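# Move the tray of bottles and beakers to the other bench

## Task

Carry the tray holding the bottles and beakers over to the second bench so that it rests entirely on that bench, with every bottle and beaker still upright inside it. The attempt fails if any bottle or beaker leans halfway over or more, or reaches the floor. It also fails if a glass beaker drops more than a few centimetres or takes a hard knock and breaks, or if the robot topples or is left tilted. At the end the robot must have released the tray and pulled away, and the result has to hold without the robot supporting anything.

## Robot and tools

ROBOT. A wheeled base with two drive wheels and four passive casters carries a column, a tilting head and two six-joint arms, each ending in a two-finger gripper. The base can only drive straight and turn in place; it cannot slide sideways. With the arms folded, the footprint is 0.73 m long and 0.62 m wide, the height is 1.88 m, and the front edge sits 0.40 m forward of the column.

FRAMES. Base frame: origin on the floor under the column, midway between the drive wheels; x forward, y to the left, z up. left_hand and right_hand are reported in this frame. Each is the meeting point of that hand's fingers, and the fingertips reach 8 mm past it. The hand's z axis points along the fingers (quat_wxyz rotates (0, 0, 1) onto that direction), and its y axis runs along the opening. The odometry frame is the base frame as it was when the scene began. Images are 504x504 pixels.

execute_actions. Arguments: "actions", a list holding one action or none, and "cameras", a list drawn from cam_head_left, cam_head_right, cam_left_wrist, cam_right_wrist, nav_camera, all. Omitting it, null or ["all"] returns every camera; [] returns none. An action may contain:
- "base": exactly one key. translate_m is a relative drive in metres from where the base last reported itself, from -3 to 3, positive forward. rotate_rad is a relative turn in place in radians, from -3.2 to 3.2, positive to the left (counter-clockwise seen from above).
- "joints": a single object keyed by joint name covering both arms and the head, each value an absolute target. head_tilt_rad -0.61 to 1.308 (0 about level, positive tilts down). For each arm, with the prefix left_ or right_: joint1_rad -2.879 to 2.879; joint2_rad 0 to 3.141; joint3_rad 0 to 3.019; joint4_rad -1.692 to 1.57; joint5_rad -1.57 to 1.57 (positive swings the hand to the robot's right); joint6_rad -2.094 to 2.094 (positive rolls clockwise seen from behind the hand); gripper_m 0 to 0.093 metres of fingertip gap, where 0 means closed. Positive joint1 carries the hand forward, down and toward the robot's left.
- "speeds": caps on top speed for this action only, translate_m 0.05 to 0.8 m/s and rotate_rad 0.1 to 1 rad/s; the maximum is the default. It has no effect on the arms. A drive or turn that would need over 8.667 s is rejected.
All motions in one action begin together. Any unknown key or out-of-range value rejects the whole call and nothing moves. A joint left out of an action may still be driving toward an earlier target. If a result reports a stop, any later execute_actions, wait or finished_scene calls in the same reply are skipped.

wait: seconds, 0 to 10. It commands nothing and returns the state and images. zoom_image: camera plus region [x0, y0, x1, y1] in pixels, measured from the top-left corner, at most 504 by 504, taken from that camera's latest full image. read_manual: section "licences" (the default) returns licence text only. finished_scene: scene, the number of the current scene. It ends that scene permanently and reports success, so the goal must already be met and stable.

ARM GEOMETRY. With left joint1 at -1.57 (right arm at 1.57) and joints 5 and 6 at 0, the arm moves in a vertical plane pointing forward, 0.23 m to the side of the column. Let a = j2 - 0.35, b = 1.05 + j2 - j3 and c = b - j4 (c = 1.57 means fingers point straight down). The hand is then about 0.12 + 0.39 sin a + 0.38 cos b + 0.25 cos c m forward and 1.46 + 0.39 cos a - 0.38 sin b - 0.25 sin c m up. For example, j2, j3, j4 = 0.93, 0.78, 0.14 gives 0.60 m forward and 1.21 m up. The real hand usually ends up to about 5 cm lower and nearer the column than this, or about 12 cm with a heavy or far-out load. The hand can reach about 1 m from the shoulder and no lower than about 0.47 m, so it cannot reach the floor. Tested loads with the fingers pointing down: 3.2 kg at about 0.4 m forward and 0.65 to 1.2 m up; 2 kg out to 0.6 m; 1 kg out to 0.8 m at 0.9 to 1.2 m up. One gripper holds roughly 2 to 6 kg. The fingers are 7 cm long, and the gripper body is 10 cm wide. To grasp something, command a gap smaller than the object; "off_target" is then normal. A reading that stays 0.002 m or more above the target means the gripper is holding something. Changes under about 0.03 rad (0.08 rad for j2 and j3) may not move a joint at all. For a gentle touch, step about 0.05 rad per call, counting from your last target.

RESULT LINES. base_status and joint_status report how each motion ended. "done" means within tolerance (for the base it means the wheels turned the full amount, slip included). "off_target" means it stopped short and may still be pushing. "contact_stop" (base only) means a wheel stalled; reverse 0.05 m before retrying or turning. "time_out" means a limit was reached and the joint holds where it stopped, or keeps pushing toward a clamped target. "joint command not followed" with a "cause:" line, or "not_followed", means the self-collision check withheld that arm's targets; back the moved joints off by at least 0.05 rad, or move the other arm away. on_its_own describes anything not commanded, where "held at" is a target, not a position. base_odometry counts wheel turns only. If turned_by_wheels and turned_by_imu disagree by more than about 4 % and by 0.05 rad or more, the base hit something or slipped. base_tilt is in degrees. motor_effort lists only the wheel motors, as a percentage with the peak in brackets. wheel_motors_off = 1 means the motors have cut out for 2 s after about 3 s of hard pushing. Joint torques are noisy and offset. MOTOR HOT appears from 85 °C; at 100 °C an OVER-TEMPERATURE FAULT drops the arm and reports limit_stop_at_motor_heat.

AVOID. Tilting or dropping the tray or its glassware, and knocks against the glass. Letting the arms strike or press on each other. Pushing the base into furniture; a bench top 0.30 to 1.20 m high can slide over the base and hit the column. Arms held pushing against something, which overheats motors; send the reported joint positions back as targets to relieve them. When finished, open the grippers, lift clear and drive away.

Each tool is called after "Call:" by a JSON object that holds its "name" and its "arguments", one argument or row to a line.

## Session

Call:
{"name": "execute_actions", "arguments": {
  "actions": []
}}

Scene clock: 0.00 s.
Joint torques (N m, as the arm reports them, + toward a larger angle): no reading
base_odometry: x=+0.000 y=+0.000 heading=+0.000 (m, m, rad; odometry frame)
turned_by_wheels: +0.000 (rad since the last result)
turned_by_imu: +0.000 (rad since the last result)
base_tilt: forward=+0.2 right=+0.1 (deg)
base_status: not commanded
joint_positions: head_tilt_rad=+0.879 left_joint1_rad=-1.565 left_joint2_rad=+0.897 left_joint3_rad=+0.375 left_joint4_rad=-0.931 left_joint5_rad=-0.002 left_joint6_rad=-0.084 left_gripper_m=+0.095 right_joint1_rad=+1.600 right_joint2_rad=+0.839 right_joint3_rad=+0.374 right_joint4_rad=-0.959 right_joint5_rad=-0.031 right_joint6_rad=-0.101 right_gripper_m=+0.095
joint_status: not commanded
wheel_motors_off: 0
motor_effort: left_wheel=+7 right_wheel=+5 (%)
left_hand: x=+0.1289 y=+0.2260 z=+1.2552 quat_wxyz=(+0.448, +0.039, -0.893, -0.021) (m; base frame)
right_hand: x=+0.1354 y=-0.2144 z=+1.2615 quat_wxyz=(+0.434, +0.051, -0.899, -0.044) (m; base frame)
pictures: cam_head_left, cam_head_right, cam_left_wrist, cam_right_wrist, nav_camera
Images, in order (width x height): cam_head_left 504x504, cam_head_right 504x504, cam_left_wrist 504x504, cam_right_wrist 504x504, nav_camera 504x504.

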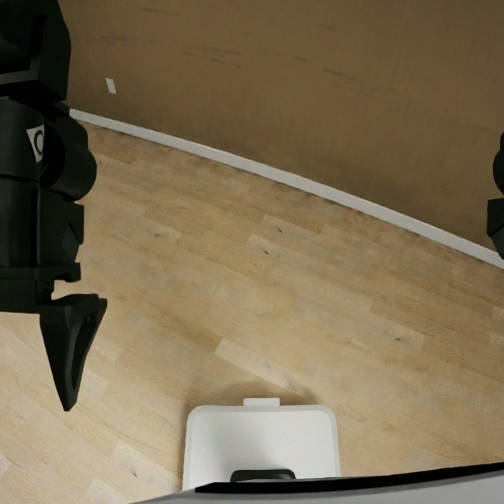

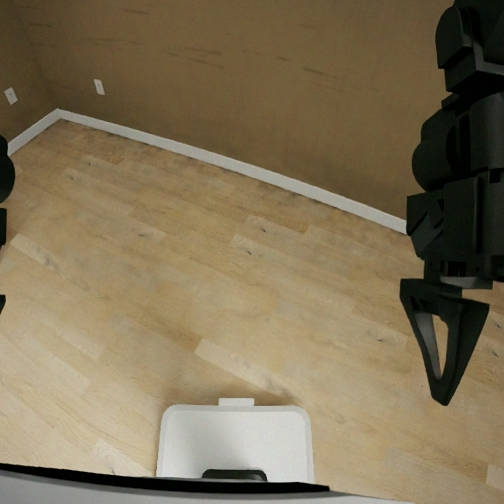

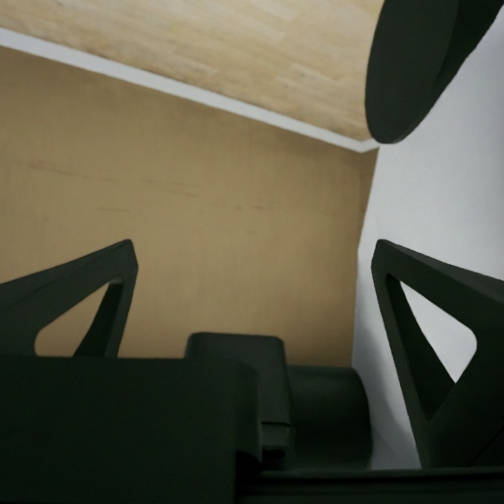

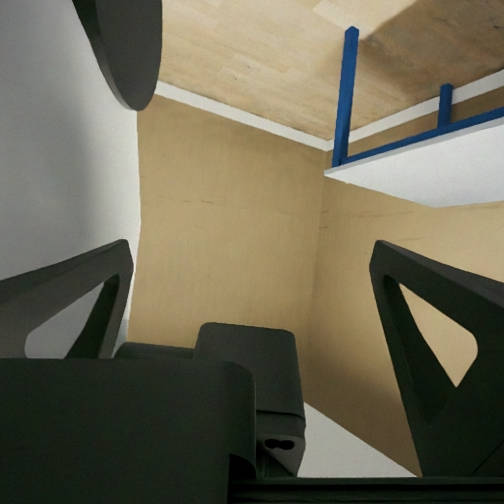

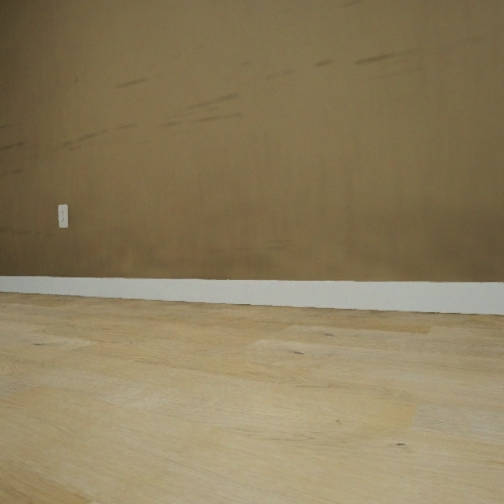

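Call:
{"name": "execute_actions", "arguments": {
  "actions": [
    {"base":{"rotate_rad":-1.9},"joints":{"head_tilt_rad":0.5}}
  ],
  "cameras": ["cam_head_left","cam_head_right","nav_camera","cam_left_wrist"]
}}

Scene clock: 10.27 s.
Joint torques (N m, as the arm reports them, + toward a larger angle): left_arm=[ 0.65 -8.89 -0.9  -0.84 -0.03  0.04] | right_arm=[-0.5  -6.59 -0.44 -1.27 -0.08  0.02]
base_odometry: x=+0.000 y=+0.000 heading=-1.898 (m, m, rad; odometry frame)
turned_by_wheels: -1.898 (rad since the last result)
turned_by_imu: -1.878 (rad since the last result)
base_tilt: forward=+0.2 right=+0.2 (deg)
base_status: done
joint_positions: head_tilt_rad=+0.518 left_joint1_rad=-1.565 left_joint2_rad=+0.897 left_joint3_rad=+0.375 left_joint4_rad=-0.931 left_joint5_rad=-0.002 left_joint6_rad=-0.084 left_gripper_m=+0.095 right_joint1_rad=+1.600 right_joint2_rad=+0.839 right_joint3_rad=+0.374 right_joint4_rad=-0.959 right_joint5_rad=-0.031 right_joint6_rad=-0.101 right_gripper_m=+0.095
joint_status: all done
wheel_motors_off: 0
motor_effort: left_wheel=+9(82) right_wheel=-8(49) (%)
left_hand: x=+0.1289 y=+0.2260 z=+1.2552 quat_wxyz=(+0.448, +0.039, -0.893, -0.021) (m; base frame)
right_hand: x=+0.1354 y=-0.2144 z=+1.2615 quat_wxyz=(+0.434, +0.051, -0.899, -0.044) (m; base frame)
pictures: cam_head_left, cam_head_right, cam_left_wrist, nav_camera
Images, in order (width x height): cam_head_left 504x504, cam_head_right 504x504, cam_left_wrist 504x504, nav_camera 504x504.

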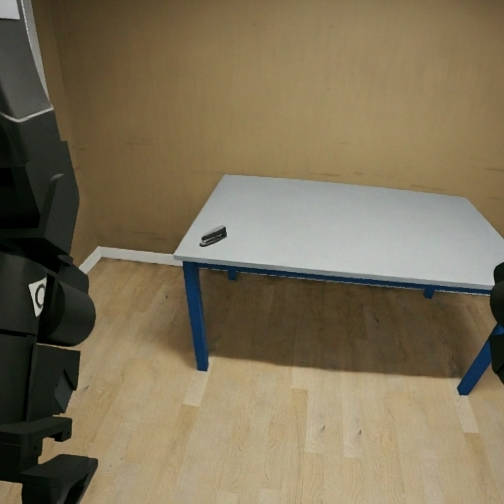

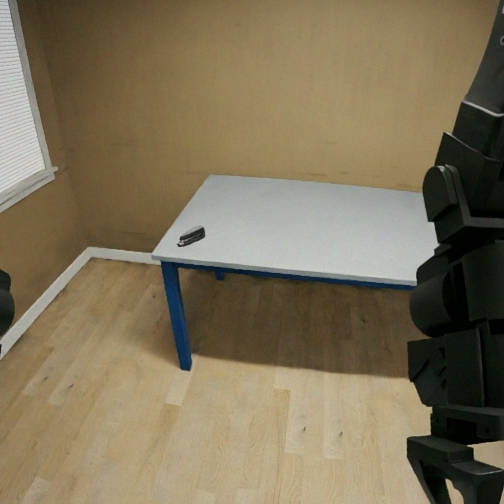

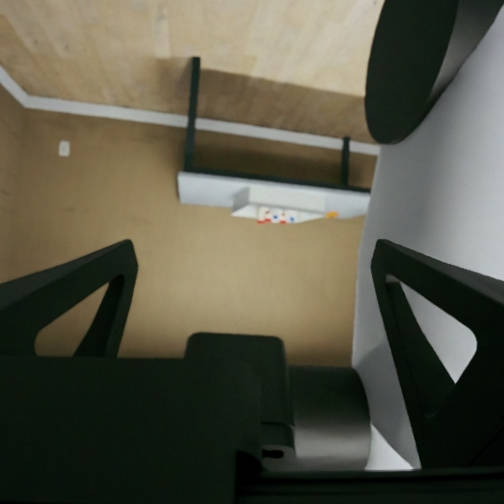

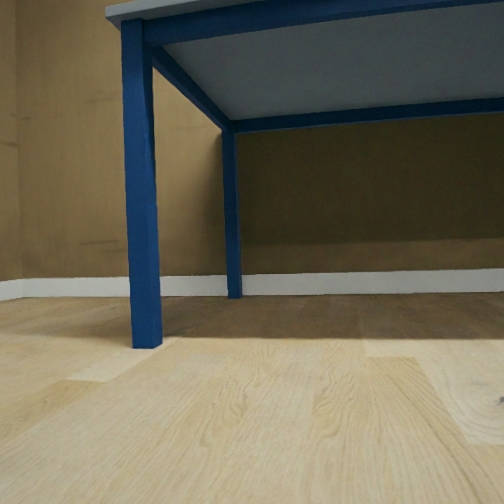

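Call:
{"name": "execute_actions", "arguments": {
  "actions": [
    {"base":{"rotate_rad":3.0}}
  ],
  "cameras": ["cam_head_left","cam_head_right","nav_camera"]
}}

Scene clock: 21.10 s.
Joint torques (N m, as the arm reports them, + toward a larger angle): left_arm=[ 0.71 -8.66 -0.91 -0.92 -0.04  0.06] | right_arm=[-0.42 -6.7  -0.38 -1.24 -0.09  0.02]
base_odometry: x=+0.000 y=+0.000 heading=+1.101 (m, m, rad; odometry frame)
turned_by_wheels: +2.999 (rad since the last result)
turned_by_imu: +2.967 (rad since the last result)
base_tilt: forward=+0.1 right=+0.2 (deg)
base_status: done
joint_positions: head_tilt_rad=+0.518 left_joint1_rad=-1.565 left_joint2_rad=+0.897 left_joint3_rad=+0.375 left_joint4_rad=-0.931 left_joint5_rad=-0.002 left_joint6_rad=-0.084 left_gripper_m=+0.095 right_joint1_rad=+1.600 right_joint2_rad=+0.839 right_joint3_rad=+0.374 right_joint4_rad=-0.959 right_joint5_rad=-0.031 right_joint6_rad=-0.101 right_gripper_m=+0.095
joint_status: not commanded
wheel_motors_off: 0
motor_effort: left_wheel=-9(77) right_wheel=+8(75) (%)
left_hand: x=+0.1289 y=+0.2260 z=+1.2552 quat_wxyz=(+0.448, +0.039, -0.893, -0.021) (m; base frame)
right_hand: x=+0.1354 y=-0.2144 z=+1.2615 quat_wxyz=(+0.434, +0.051, -0.899, -0.044) (m; base frame)
pictures: cam_head_left, cam_head_right, nav_camera
Images, in order (width x height): cam_head_left 504x504, cam_head_right 504x504, nav_camera 504x504.

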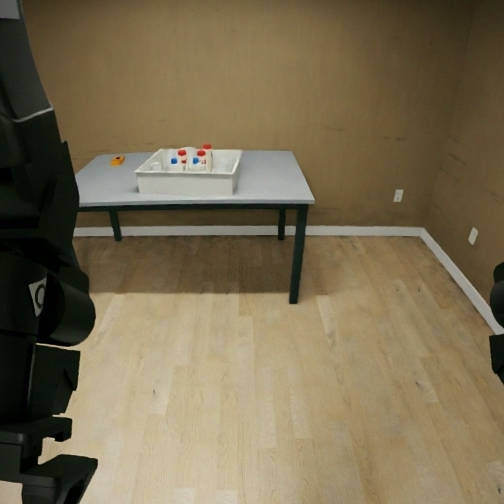

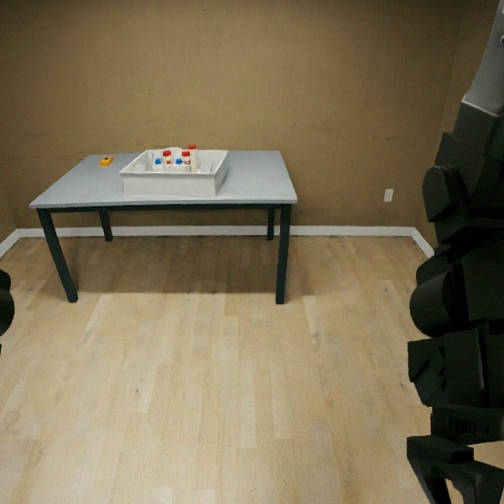

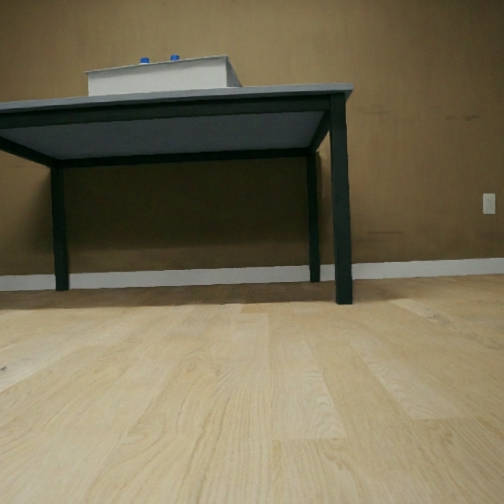

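Call:
{"name": "execute_actions", "arguments": {
  "actions": [
    {"base":{"rotate_rad":0.35}}
  ],
  "cameras": []
}}

Call:
{"name": "execute_actions", "arguments": {
  "actions": [
    {"base":{"translate_m":1.02}}
  ],
  "cameras": []
}}

Call:
{"name": "execute_actions", "arguments": {
  "actions": [
    {"base":{"rotate_rad":-0.35},"joints":{"head_tilt_rad":0.75,"left_joint1_rad":-1.57,"left_joint2_rad":0.75,"left_joint3_rad":0.75,"left_joint4_rad":-0.5,"left_joint5_rad":0,"left_joint6_rad":0,"right_joint1_rad":1.57,"right_joint2_rad":0.75,"right_joint3_rad":0.75,"right_joint4_rad":-0.5,"right_joint5_rad":0,"right_joint6_rad":0}}
  ]
}}

Scene clock: 38.77 s.
Joint torques (N m, as the arm reports them, + toward a larger angle): left_arm=[ 0.73 -8.7  -0.95 -0.88 -0.04  0.05] | right_arm=[-0.44 -6.64 -0.45 -1.26 -0.09  0.01]
base_odometry: x=+0.000 y=+0.000 heading=+1.449 (m, m, rad; odometry frame)
turned_by_wheels: +0.348 (rad since the last result)
turned_by_imu: +0.345 (rad since the last result)
base_tilt: forward=+0.3 right=+0.3 (deg)
base_status: done
joint_positions: head_tilt_rad=+0.518 left_joint1_rad=-1.565 left_joint2_rad=+0.897 left_joint3_rad=+0.375 left_joint4_rad=-0.931 left_joint5_rad=-0.002 left_joint6_rad=-0.084 left_gripper_m=+0.095 right_joint1_rad=+1.600 right_joint2_rad=+0.839 right_joint3_rad=+0.374 right_joint4_rad=-0.959 right_joint5_rad=-0.031 right_joint6_rad=-0.101 right_gripper_m=+0.095
joint_status: not commanded
wheel_motors_off: 0
motor_effort: left_wheel=-11(41) right_wheel=+8(35) (%)
left_hand: x=+0.1289 y=+0.2260 z=+1.2552 quat_wxyz=(+0.448, +0.039, -0.893, -0.021) (m; base frame)
right_hand: x=+0.1354 y=-0.2144 z=+1.2615 quat_wxyz=(+0.434, +0.051, -0.899, -0.044) (m; base frame)
pictures: none
No camera images: the call's "cameras" was empty. Leave "cameras" out to get every camera's image.

Scene clock: 42.03 s.
Joint torques (N m, as the arm reports them, + toward a larger angle): left_arm=[ 0.69 -9.14 -1.25 -0.83 -0.04  0.05] | right_arm=[-0.5  -6.81 -0.92 -1.27 -0.08  0.02]
base_odometry: x=+0.124 y=+1.013 heading=+1.449 (m, m, rad; odometry frame)
turned_by_wheels: +0.001 (rad since the last result)
turned_by_imu: -0.001 (rad since the last result)
base_tilt: forward=+0.2 right=+0.2 (deg)
base_status: done
joint_positions: head_tilt_rad=+0.518 left_joint1_rad=-1.565 left_joint2_rad=+0.897 left_joint3_rad=+0.379 left_joint4_rad=-0.931 left_joint5_rad=-0.002 left_joint6_rad=-0.084 left_gripper_m=+0.095 right_joint1_rad=+1.600 right_joint2_rad=+0.839 right_joint3_rad=+0.377 right_joint4_rad=-0.959 right_joint5_rad=-0.031 right_joint6_rad=-0.101 right_gripper_m=+0.095
joint_status: not commanded
wheel_motors_off: 0
motor_effort: left_wheel=+0(100) right_wheel=-1(80) (%)
left_hand: x=+0.1309 y=+0.2260 z=+1.2545 quat_wxyz=(+0.446, +0.040, -0.894, -0.021) (m; base frame)
right_hand: x=+0.1371 y=-0.2143 z=+1.2610 quat_wxyz=(+0.432, +0.051, -0.899, -0.044) (m; base frame)
pictures: none
No camera images: the call's "cameras" was empty. Leave "cameras" out to get every camera's image.

Scene clock: 44.03 s.
Joint torques (N m, as the arm reports them, + toward a larger angle): left_arm=[  0.25 -14.51   3.77   0.91   0.03   0.19] | right_arm=[ -0.95 -12.4    5.05   0.7    0.03   0.16]
base_odometry: x=+0.124 y=+1.013 heading=+1.102 (m, m, rad; odometry frame)
turned_by_wheels: -0.348 (rad since the last result)
turned_by_imu: -0.340 (rad since the last result)
base_tilt: forward=+0.2 right=+0.0 (deg)
base_status: done
joint_positions: head_tilt_rad=+0.752 left_joint1_rad=-1.565 left_joint2_rad=+0.750 left_joint3_rad=+0.756 left_joint4_rad=-0.505 left_joint5_rad=-0.002 left_joint6_rad=-0.013 left_gripper_m=+0.095 right_joint1_rad=+1.575 right_joint2_rad=+0.754 right_joint3_rad=+0.758 right_joint4_rad=-0.508 right_joint5_rad=-0.002 right_joint6_rad=-0.013 right_gripper_m=+0.095
joint_status: all done
wheel_motors_off: 0
motor_effort: left_wheel=+5(74) right_wheel=-6(92) (%)
left_hand: x=+0.4739 y=+0.2271 z=+1.2346 quat_wxyz=(-0.012, +0.008, -1.000, -0.003) (m; base frame)
right_hand: x=+0.4738 y=-0.2234 z=+1.2338 quat_wxyz=(-0.010, +0.008, -1.000, -0.003) (m; base frame)
pictures: cam_head_left, cam_head_right, cam_left_wrist, cam_right_wrist, nav_camera
Images, in order (width x height): cam_head_left 504x504, cam_head_right 504x504, cam_left_wrist 504x504, cam_right_wrist 504x504, nav_camera 504x504.

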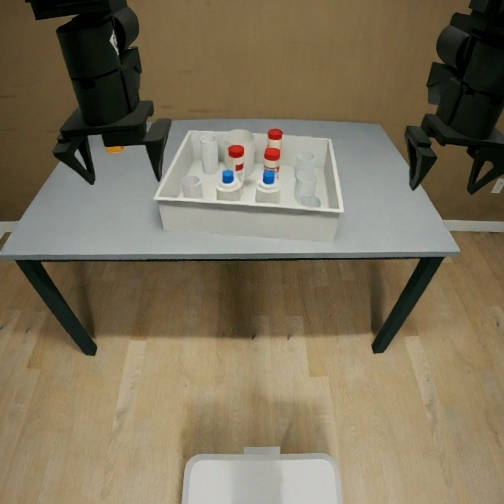

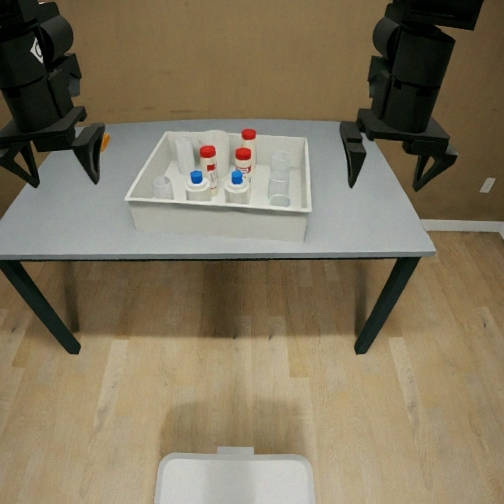

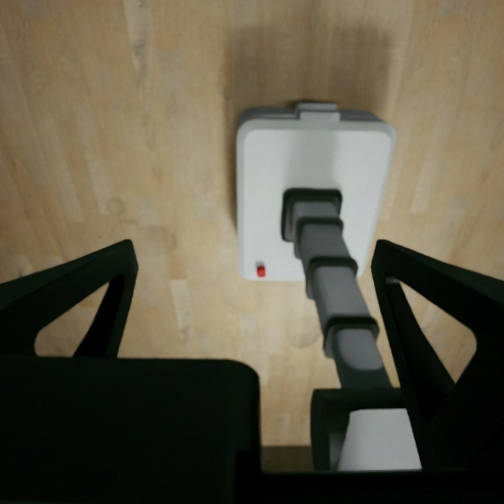

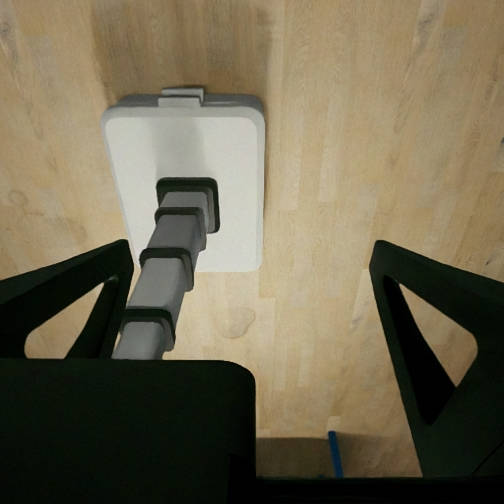

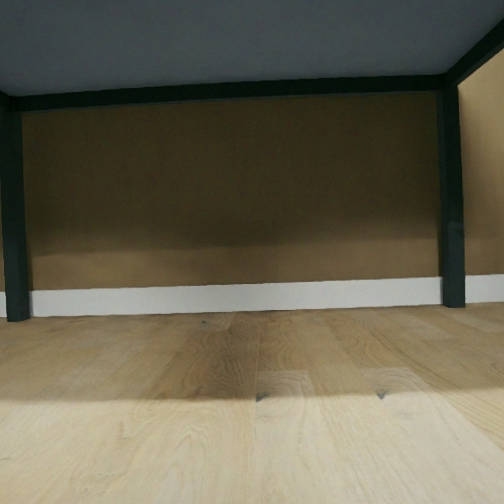

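Call:
{"name": "execute_actions", "arguments": {
  "actions": [
    {"base":{"rotate_rad":0.125}}
  ],
  "cameras": []
}}

Call:
{"name": "execute_actions", "arguments": {
  "actions": [
    {"base":{"translate_m":0.6},"speeds":{"translate_m":0.4}}
  ],
  "cameras": []
}}

Call:
{"name": "execute_actions", "arguments": {
  "actions": [
    {"base":{"rotate_rad":-0.225},"joints":{"head_tilt_rad":1.1}}
  ]
}}

Scene clock: 54.20 s.
Joint torques (N m, as the arm reports them, + toward a larger angle): left_arm=[  0.45 -14.65   3.82   0.86   0.03   0.2 ] | right_arm=[ -1.   -11.98   4.94   0.76   0.04   0.15]
base_odometry: x=+0.124 y=+1.012 heading=+1.224 (m, m, rad; odometry frame)
turned_by_wheels: +0.123 (rad since the last result)
turned_by_imu: +0.122 (rad since the last result)
base_tilt: forward=+0.1 right=+0.2 (deg)
base_status: done
joint_positions: head_tilt_rad=+0.752 left_joint1_rad=-1.565 left_joint2_rad=+0.750 left_joint3_rad=+0.756 left_joint4_rad=-0.505 left_joint5_rad=-0.002 left_joint6_rad=-0.013 left_gripper_m=+0.095 right_joint1_rad=+1.575 right_joint2_rad=+0.754 right_joint3_rad=+0.758 right_joint4_rad=-0.508 right_joint5_rad=-0.002 right_joint6_rad=-0.013 right_gripper_m=+0.095
joint_status: not commanded
wheel_motors_off: 0
motor_effort: left_wheel=+1(12) right_wheel=+2(61) (%)
left_hand: x=+0.4739 y=+0.2271 z=+1.2346 quat_wxyz=(-0.012, +0.008, -1.000, -0.003) (m; base frame)
right_hand: x=+0.4738 y=-0.2234 z=+1.2338 quat_wxyz=(-0.010, +0.008, -1.000, -0.003) (m; base frame)
pictures: none
No camera images: the call's "cameras" was empty. Leave "cameras" out to get every camera's image.

Scene clock: 57.23 s.
Joint torques (N m, as the arm reports them, + toward a larger angle): left_arm=[  0.17 -14.5    3.83   0.88   0.04   0.2 ] | right_arm=[ -1.07 -12.17   5.22   0.61   0.04   0.16]
base_odometry: x=+0.328 y=+1.577 heading=+1.221 (m, m, rad; odometry frame)
turned_by_wheels: -0.003 (rad since the last result)
turned_by_imu: -0.004 (rad since the last result)
base_tilt: forward=+0.1 right=+0.1 (deg)
base_status: done
joint_positions: head_tilt_rad=+0.753 left_joint1_rad=-1.565 left_joint2_rad=+0.750 left_joint3_rad=+0.755 left_joint4_rad=-0.505 left_joint5_rad=-0.002 left_joint6_rad=-0.013 left_gripper_m=+0.095 right_joint1_rad=+1.575 right_joint2_rad=+0.753 right_joint3_rad=+0.757 right_joint4_rad=-0.507 right_joint5_rad=-0.002 right_joint6_rad=-0.013 right_gripper_m=+0.095
joint_status: not commanded
wheel_motors_off: 0
motor_effort: left_wheel=-3(76) right_wheel=+1(100) (%)
left_hand: x=+0.4735 y=+0.2269 z=+1.2345 quat_wxyz=(-0.012, +0.008, -1.000, -0.003) (m; base frame)
right_hand: x=+0.4732 y=-0.2234 z=+1.2336 quat_wxyz=(-0.010, +0.008, -1.000, -0.003) (m; base frame)
pictures: none
No camera images: the call's "cameras" was empty. Leave "cameras" out to get every camera's image.

Scene clock: 58.70 s.
Joint torques (N m, as the arm reports them, + toward a larger angle): left_arm=[  0.2  -14.35   3.88   0.86   0.02   0.2 ] | right_arm=[ -1.   -11.84   5.16   0.59   0.03   0.16]
base_odometry: x=+0.328 y=+1.577 heading=+0.999 (m, m, rad; odometry frame)
turned_by_wheels: -0.223 (rad since the last result)
turned_by_imu: -0.218 (rad since the last result)
base_tilt: forward=+0.1 right=+0.1 (deg)
base_status: done
joint_positions: head_tilt_rad=+1.099 left_joint1_rad=-1.565 left_joint2_rad=+0.750 left_joint3_rad=+0.755 left_joint4_rad=-0.505 left_joint5_rad=-0.002 left_joint6_rad=-0.013 left_gripper_m=+0.095 right_joint1_rad=+1.575 right_joint2_rad=+0.753 right_joint3_rad=+0.757 right_joint4_rad=-0.507 right_joint5_rad=-0.002 right_joint6_rad=-0.013 right_gripper_m=+0.095
joint_status: all done
wheel_motors_off: 0
motor_effort: left_wheel=-2(70) right_wheel=-2(86) (%)
left_hand: x=+0.4735 y=+0.2269 z=+1.2345 quat_wxyz=(-0.012, +0.008, -1.000, -0.003) (m; base frame)
right_hand: x=+0.4732 y=-0.2237 z=+1.2336 quat_wxyz=(-0.010, +0.007, -1.000, -0.003) (m; base frame)
pictures: cam_head_left, cam_head_right, cam_left_wrist, cam_right_wrist, nav_camera
Images, in order (width x height): cam_head_left 504x504, cam_head_right 504x504, cam_left_wrist 504x504, cam_right_wrist 504x504, nav_camera 504x504.

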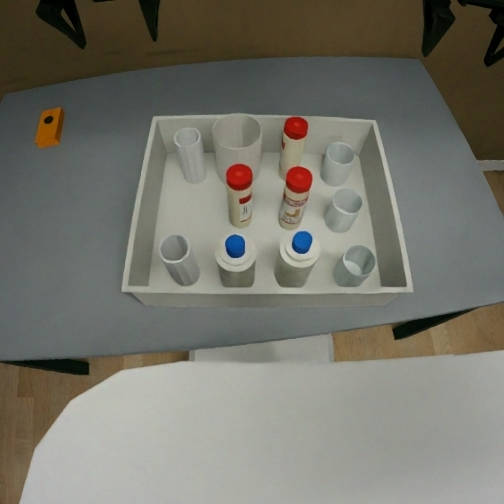

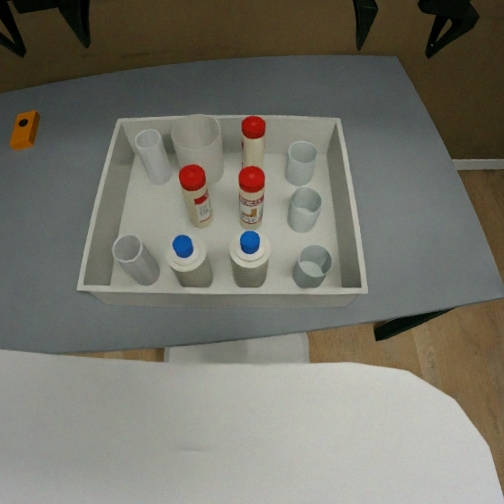

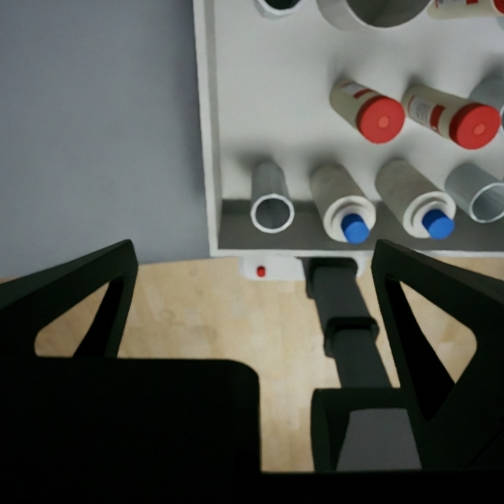

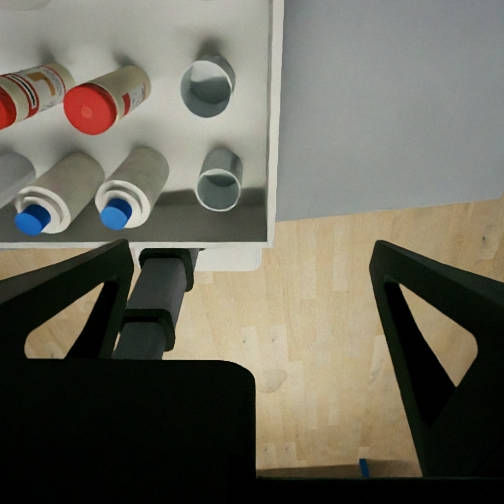

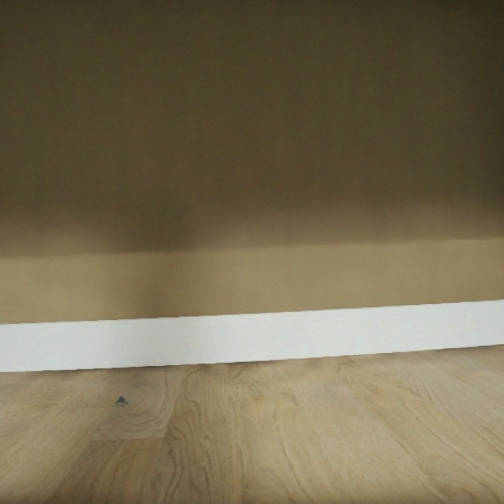

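Call:
{"name": "execute_actions", "arguments": {
  "actions": [
    {"base":{"translate_m":0.06},"speeds":{"translate_m":0.1},"joints":{"left_joint1_rad":-1.46,"left_joint2_rad":1.47,"left_joint3_rad":0.895,"left_joint4_rad":0.057,"left_joint5_rad":0.095,"left_joint6_rad":0.055,"right_joint1_rad":1.51,"right_joint2_rad":1.47,"right_joint3_rad":0.895,"right_joint4_rad":0.057,"right_joint5_rad":-0.05,"right_joint6_rad":-0.03,"left_gripper_m":0.06,"right_gripper_m":0.06}}
  ],
  "cameras": ["cam_head_left","cam_head_right","cam_left_wrist","cam_right_wrist"]
}}

Scene clock: 84.33 s.
Joint torques (N m, as the arm reports them, + toward a larger angle): left_arm=[  1.22 -17.91   0.12   1.29   0.12   0.2 ] | right_arm=[ -1.24 -16.     0.23   0.82  -0.15   0.  ]
base_odometry: x=+0.361 y=+1.627 heading=+0.996 (m, m, rad; odometry frame)
turned_by_wheels: -0.003 (rad since the last result)
turned_by_imu: -0.003 (rad since the last result)
base_tilt: forward=+0.2 right=+0.3 (deg)
base_status: done
joint_positions: head_tilt_rad=+1.100 left_joint1_rad=-1.455 left_joint2_rad=+1.483 left_joint3_rad=+0.892 left_joint4_rad=+0.039 left_joint5_rad=+0.092 left_joint6_rad=+0.041 left_gripper_m=+0.060 right_joint1_rad=+1.508 right_joint2_rad=+1.484 right_joint3_rad=+0.892 right_joint4_rad=+0.044 right_joint5_rad=-0.047 right_joint6_rad=-0.026 right_gripper_m=+0.060
joint_status: all done
wheel_motors_off: 0
motor_effort: left_wheel=+0(71) right_wheel=+2(88) (%)
left_hand: x=+0.4392 y=+0.2763 z=+0.9937 quat_wxyz=(+0.013, +0.010, -1.000, -0.004) (m; base frame)
right_hand: x=+0.4402 y=-0.2538 z=+0.9914 quat_wxyz=(+0.012, -0.003, -1.000, +0.003) (m; base frame)
pictures: cam_head_left, cam_head_right, cam_left_wrist, cam_right_wrist
Images, in order (width x height): cam_head_left 504x504, cam_head_right 504x504, cam_left_wrist 504x504, cam_right_wrist 504x504.

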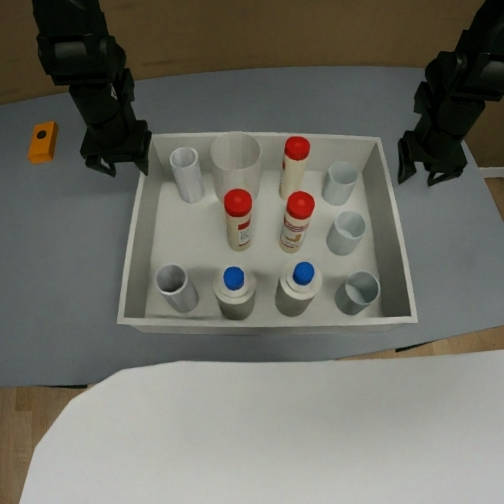

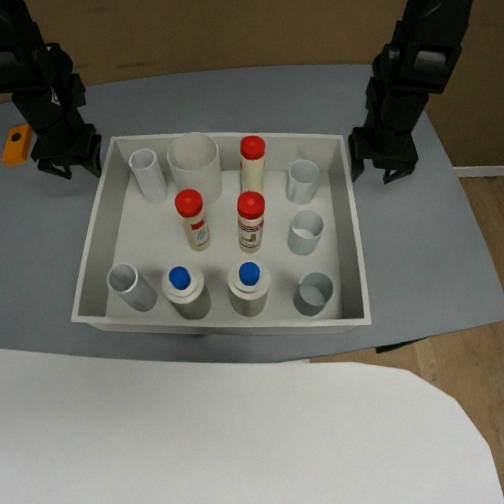

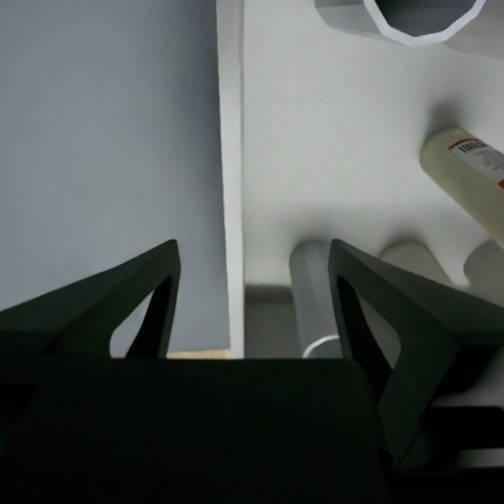

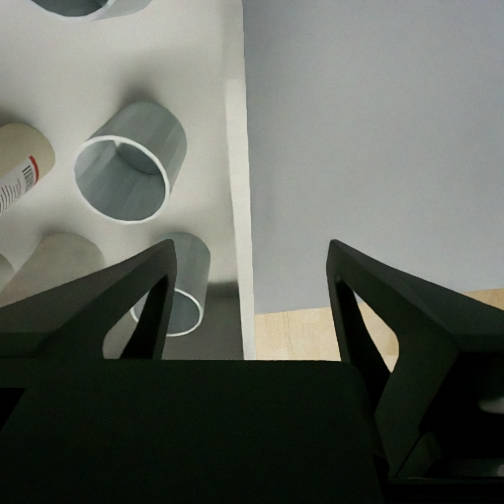

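Call:
{"name": "execute_actions", "arguments": {
  "actions": [
    {"joints":{"left_joint2_rad":1.69,"left_joint3_rad":1.05,"left_joint4_rad":0.15,"right_joint1_rad":1.53,"right_joint2_rad":1.69,"right_joint3_rad":1.05,"right_joint4_rad":0.15,"right_joint5_rad":-0.035,"right_joint6_rad":-0.06}}
  ],
  "cameras": ["cam_head_left","cam_head_right","cam_left_wrist","cam_right_wrist"]
}}

Scene clock: 94.77 s.
Joint torques (N m, as the arm reports them, + toward a larger angle): left_arm=[  1.57 -18.62  -0.35   0.88   0.13   0.2 ] | right_arm=[ -1.02 -15.21  -0.28   0.52   0.04  -0.07]
base_odometry: x=+0.361 y=+1.627 heading=+0.996 (m, m, rad; odometry frame)
turned_by_wheels: +0.000 (rad since the last result)
turned_by_imu: +0.000 (rad since the last result)
base_tilt: forward=+0.2 right=+0.2 (deg)
base_status: not commanded
joint_positions: head_tilt_rad=+1.100 left_joint1_rad=-1.455 left_joint2_rad=+1.701 left_joint3_rad=+1.047 left_joint4_rad=+0.145 left_joint5_rad=+0.092 left_joint6_rad=+0.041 left_gripper_m=+0.060 right_joint1_rad=+1.525 right_joint2_rad=+1.697 right_joint3_rad=+1.048 right_joint4_rad=+0.147 right_joint5_rad=-0.038 right_joint6_rad=-0.048 right_gripper_m=+0.060
joint_status: all done
wheel_motors_off: 0
motor_effort: left_wheel=+1(2) right_wheel=+3(4) (%)
left_hand: x=+0.4522 y=+0.2848 z=+0.9169 quat_wxyz=(-0.008, +0.008, -1.000, -0.005) (m; base frame)
right_hand: x=+0.4563 y=-0.2491 z=+0.9157 quat_wxyz=(-0.011, +0.013, -1.000, +0.001) (m; base frame)
pictures: cam_head_left, cam_head_right, cam_left_wrist, cam_right_wrist
Images, in order (width x height): cam_head_left 504x504, cam_head_right 504x504, cam_left_wrist 504x504, cam_right_wrist 504x504.

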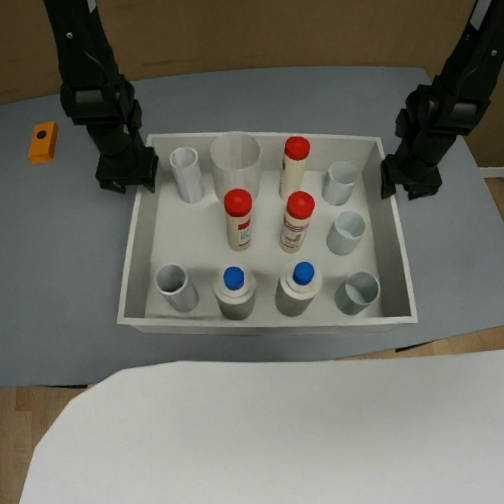

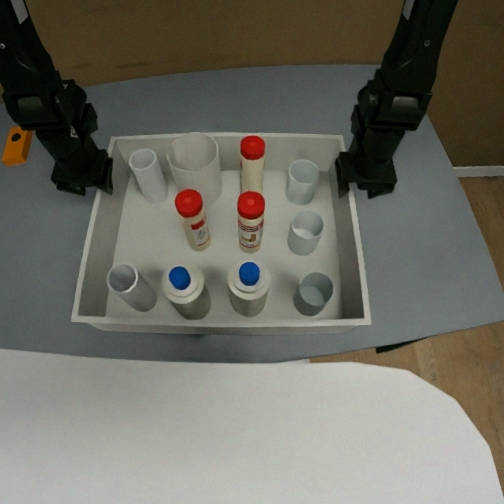

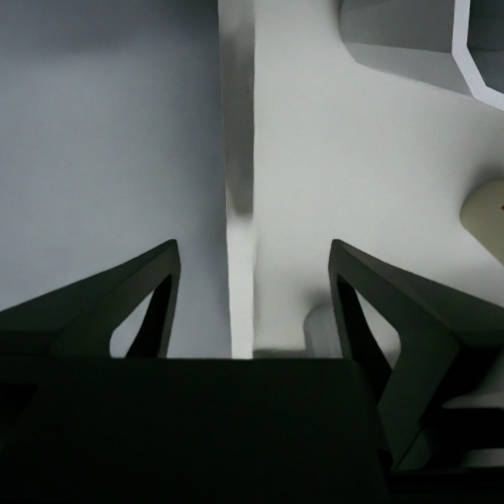

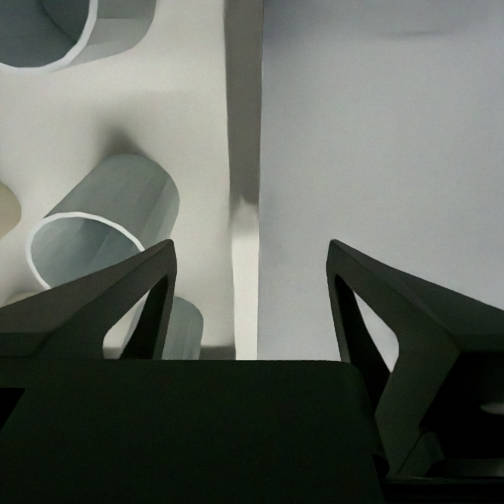

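Call:
{"name": "execute_actions", "arguments": {
  "actions": [
    {"base":{"translate_m":-0.05},"speeds":{"translate_m":0.1},"joints":{"left_joint2_rad":1.82,"left_joint3_rad":1.155,"left_joint4_rad":0.16,"right_joint2_rad":1.82,"right_joint3_rad":1.155,"right_joint4_rad":0.16,"left_gripper_m":0.045,"right_gripper_m":0.045}}
  ],
  "cameras": ["cam_head_left","cam_head_right","cam_left_wrist","cam_right_wrist"]
}}

Scene clock: 105.73 s.
Joint torques (N m, as the arm reports them, + toward a larger angle): left_arm=[  1.77 -18.56  -0.43   1.04   0.13   0.2 ] | right_arm=[ -1.23 -15.02  -0.4    0.54   0.04  -0.08]
base_odometry: x=+0.334 y=+1.586 heading=+0.999 (m, m, rad; odometry frame)
turned_by_wheels: +0.003 (rad since the last result)
turned_by_imu: +0.003 (rad since the last result)
base_tilt: forward=+0.0 right=+0.2 (deg)
base_status: done
joint_positions: head_tilt_rad=+1.100 left_joint1_rad=-1.456 left_joint2_rad=+1.826 left_joint3_rad=+1.152 left_joint4_rad=+0.152 left_joint5_rad=+0.092 left_joint6_rad=+0.041 left_gripper_m=+0.045 right_joint1_rad=+1.526 right_joint2_rad=+1.821 right_joint3_rad=+1.151 right_joint4_rad=+0.154 right_joint5_rad=-0.037 right_joint6_rad=-0.048 right_gripper_m=+0.045
joint_status: all done
wheel_motors_off: 0
motor_effort: left_wheel=+3(50) right_wheel=-1(94) (%)
left_hand: x=+0.4488 y=+0.2882 z=+0.8708 quat_wxyz=(-0.002, +0.008, -1.000, -0.004) (m; base frame)
right_hand: x=+0.4532 y=-0.2499 z=+0.8698 quat_wxyz=(-0.004, +0.013, -1.000, +0.001) (m; base frame)
pictures: cam_head_left, cam_head_right, cam_left_wrist, cam_right_wrist
Images, in order (width x height): cam_head_left 504x504, cam_head_right 504x504, cam_left_wrist 504x504, cam_right_wrist 504x504.

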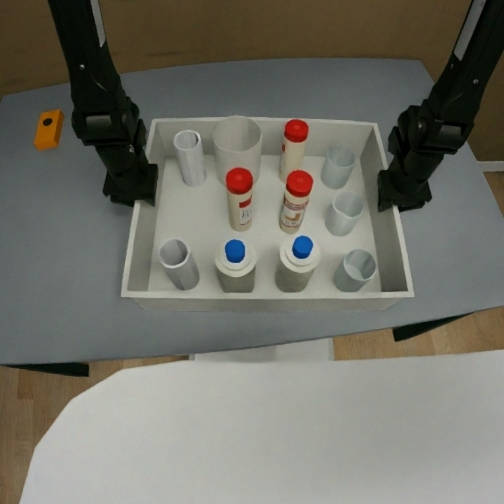

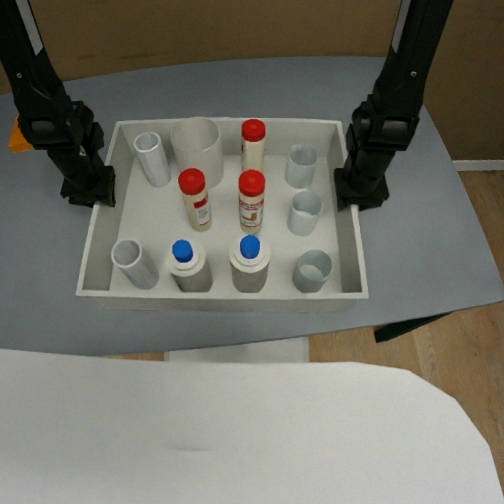

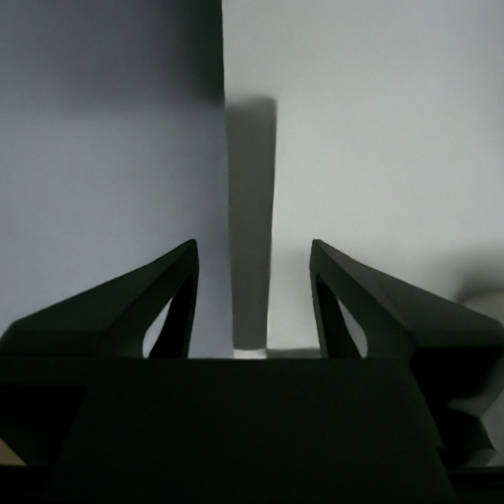

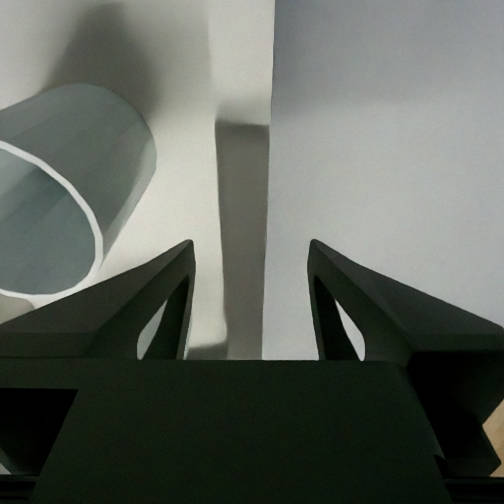

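Call:
{"name": "execute_actions", "arguments": {
  "actions": [
    {"joints":{"left_joint2_rad":1.94,"left_joint3_rad":1.267,"right_joint1_rad":1.545,"right_joint2_rad":1.94,"right_joint3_rad":1.267,"left_gripper_m":0.038,"right_gripper_m":0.038}}
  ],
  "cameras": ["cam_head_left","cam_left_wrist","cam_right_wrist"]
}}

Call:
{"name": "zoom_image", "arguments": {
  "camera": "cam_head_left",
  "region": [300,120,460,280]
}}

Scene clock: 117.07 s.
Joint torques (N m, as the arm reports them, + toward a larger angle): left_arm=[  1.69 -17.34  -0.67   1.01   0.08   0.19] | right_arm=[ -0.82 -13.09  -0.66   0.61   0.01  -0.07]
base_odometry: x=+0.334 y=+1.586 heading=+0.999 (m, m, rad; odometry frame)
turned_by_wheels: +0.000 (rad since the last result)
turned_by_imu: +0.000 (rad since the last result)
base_tilt: forward=+0.2 right=+0.1 (deg)
base_status: not commanded
joint_positions: head_tilt_rad=+1.100 left_joint1_rad=-1.456 left_joint2_rad=+1.928 left_joint3_rad=+1.269 left_joint4_rad=+0.152 left_joint5_rad=+0.093 left_joint6_rad=+0.042 left_gripper_m=+0.038 right_joint1_rad=+1.539 right_joint2_rad=+1.908 right_joint3_rad=+1.270 right_joint4_rad=+0.155 right_joint5_rad=-0.037 right_joint6_rad=-0.048 right_gripper_m=+0.038
joint_status: all done
wheel_motors_off: 0
motor_effort: left_wheel=+8(6) right_wheel=-3(5) (%)
left_hand: x=+0.4597 y=+0.2926 z=+0.8311 quat_wxyz=(-0.010, +0.007, -1.000, -0.004) (m; base frame)
right_hand: x=+0.4745 y=-0.2422 z=+0.8347 quat_wxyz=(-0.020, +0.017, -1.000, -0.004) (m; base frame)
pictures: cam_head_left, cam_left_wrist, cam_right_wrist
Images, in order (width x height): cam_head_left 504x504, cam_left_wrist 504x504, cam_right_wrist 504x504.

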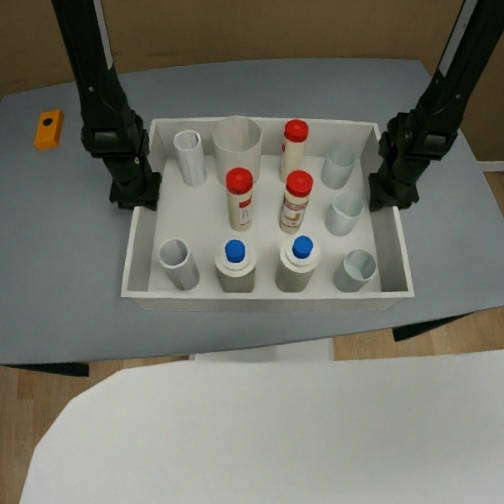

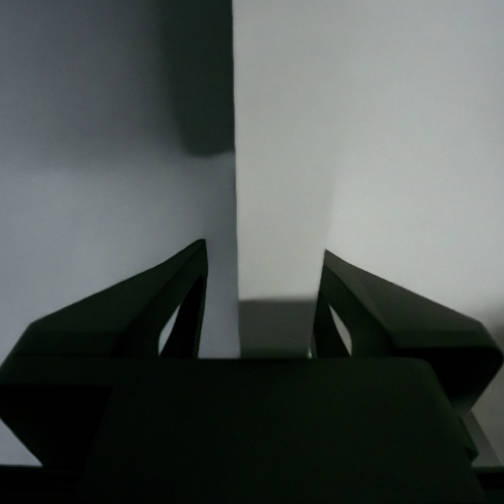

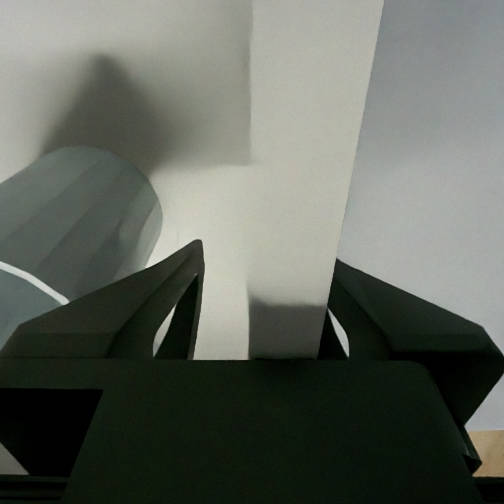

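Region (300, 120, 460, 280) of cam_head_left's 504x504 image, scaled by 3.150, with more detail than that image has.

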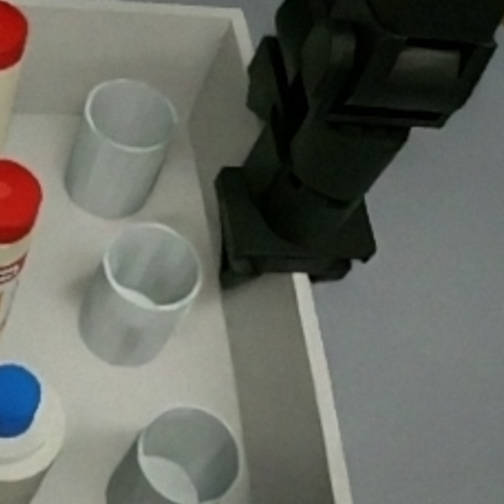

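Deep; right probably seated on the rim. Grip.

Call:
{"name": "execute_actions", "arguments": {
  "actions": [
    {"joints":{"right_joint1_rad":1.53,"left_gripper_m":0.0,"right_gripper_m":0.0}}
  ],
  "cameras": []
}}

Call:
{"name": "execute_actions", "arguments": {
  "actions": [
    {"joints":{"left_joint2_rad":1.86,"left_joint3_rad":1.2,"right_joint2_rad":1.86,"right_joint3_rad":1.2}}
  ],
  "cameras": ["cam_head_left"]
}}

Scene clock: 128.53 s.
Joint torques (N m, as the arm reports them, + toward a larger angle): left_arm=[  1.8  -17.01  -0.76   1.03  -1.23   0.29] | right_arm=[ -1.21 -12.9   -0.67   0.59   1.53  -0.03]
base_odometry: x=+0.334 y=+1.586 heading=+0.999 (m, m, rad; odometry frame)
turned_by_wheels: +0.000 (rad since the last result)
turned_by_imu: +0.000 (rad since the last result)
base_tilt: forward=+0.2 right=+0.1 (deg)
base_status: not commanded
joint_positions: head_tilt_rad=+1.100 left_joint1_rad=-1.457 left_joint2_rad=+1.927 left_joint3_rad=+1.269 left_joint4_rad=+0.152 left_joint5_rad=+0.122 left_joint6_rad=+0.033 left_gripper_m=+0.006 right_joint1_rad=+1.526 right_joint2_rad=+1.909 right_joint3_rad=+1.270 right_joint4_rad=+0.155 right_joint5_rad=-0.075 right_joint6_rad=-0.054 right_gripper_m=+0.006
joint_status: left_gripper_m off_target (ended at +0.006, target +0.000); right_gripper_m off_target (ended at +0.006, target +0.000); the others done
wheel_motors_off: 0
motor_effort: left_wheel=+7(9) right_wheel=-4(4) (%)
left_hand: x=+0.4603 y=+0.2871 z=+0.8312 quat_wxyz=(-0.011, +0.011, -1.000, +0.011) (m; base frame)
right_hand: x=+0.4740 y=-0.2455 z=+0.8348 quat_wxyz=(-0.020, +0.017, -0.999, -0.017) (m; base frame)
pictures: none
No camera images: the call's "cameras" was empty. Leave "cameras" out to get every camera's image.

Scene clock: 129.33 s.
Joint torques (N m, as the arm reports them, + toward a larger angle): left_arm=[  1.59 -23.62  -3.51   0.57  -1.28   0.25] | right_arm=[ -1.01 -19.07  -4.17   0.02   1.53   0.03]
base_odometry: x=+0.334 y=+1.586 heading=+0.999 (m, m, rad; odometry frame)
turned_by_wheels: +0.000 (rad since the last result)
turned_by_imu: +0.000 (rad since the last result)
base_tilt: forward=+0.1 right=+0.3 (deg)
base_status: not commanded
joint_positions: head_tilt_rad=+1.100 left_joint1_rad=-1.456 left_joint2_rad=+1.924 left_joint3_rad=+1.234 left_joint4_rad=+0.165 left_joint5_rad=+0.123 left_joint6_rad=+0.038 left_gripper_m=+0.006 right_joint1_rad=+1.525 right_joint2_rad=+1.907 right_joint3_rad=+1.237 right_joint4_rad=+0.168 right_joint5_rad=-0.075 right_joint6_rad=-0.057 right_gripper_m=+0.006
joint_status: all done
wheel_motors_off: 0
motor_effort: left_wheel=+4(5) right_wheel=-4(5) (%)
left_hand: x=+0.4441 y=+0.2862 z=+0.8341 quat_wxyz=(-0.002, +0.010, -1.000, +0.012) (m; base frame)
right_hand: x=+0.4582 y=-0.2459 z=+0.8369 quat_wxyz=(-0.012, +0.018, -1.000, -0.017) (m; base frame)
pictures: cam_head_left
Images, in order (width x height): cam_head_left 504x504.

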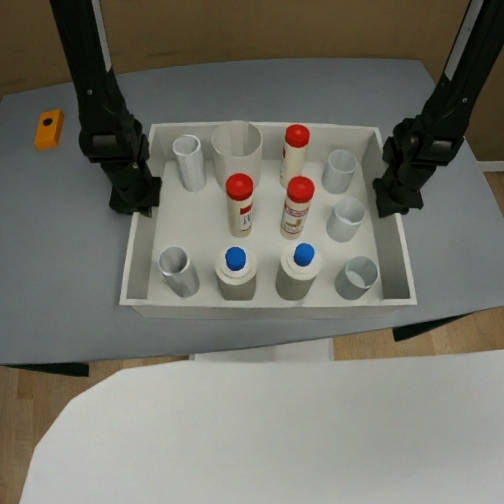

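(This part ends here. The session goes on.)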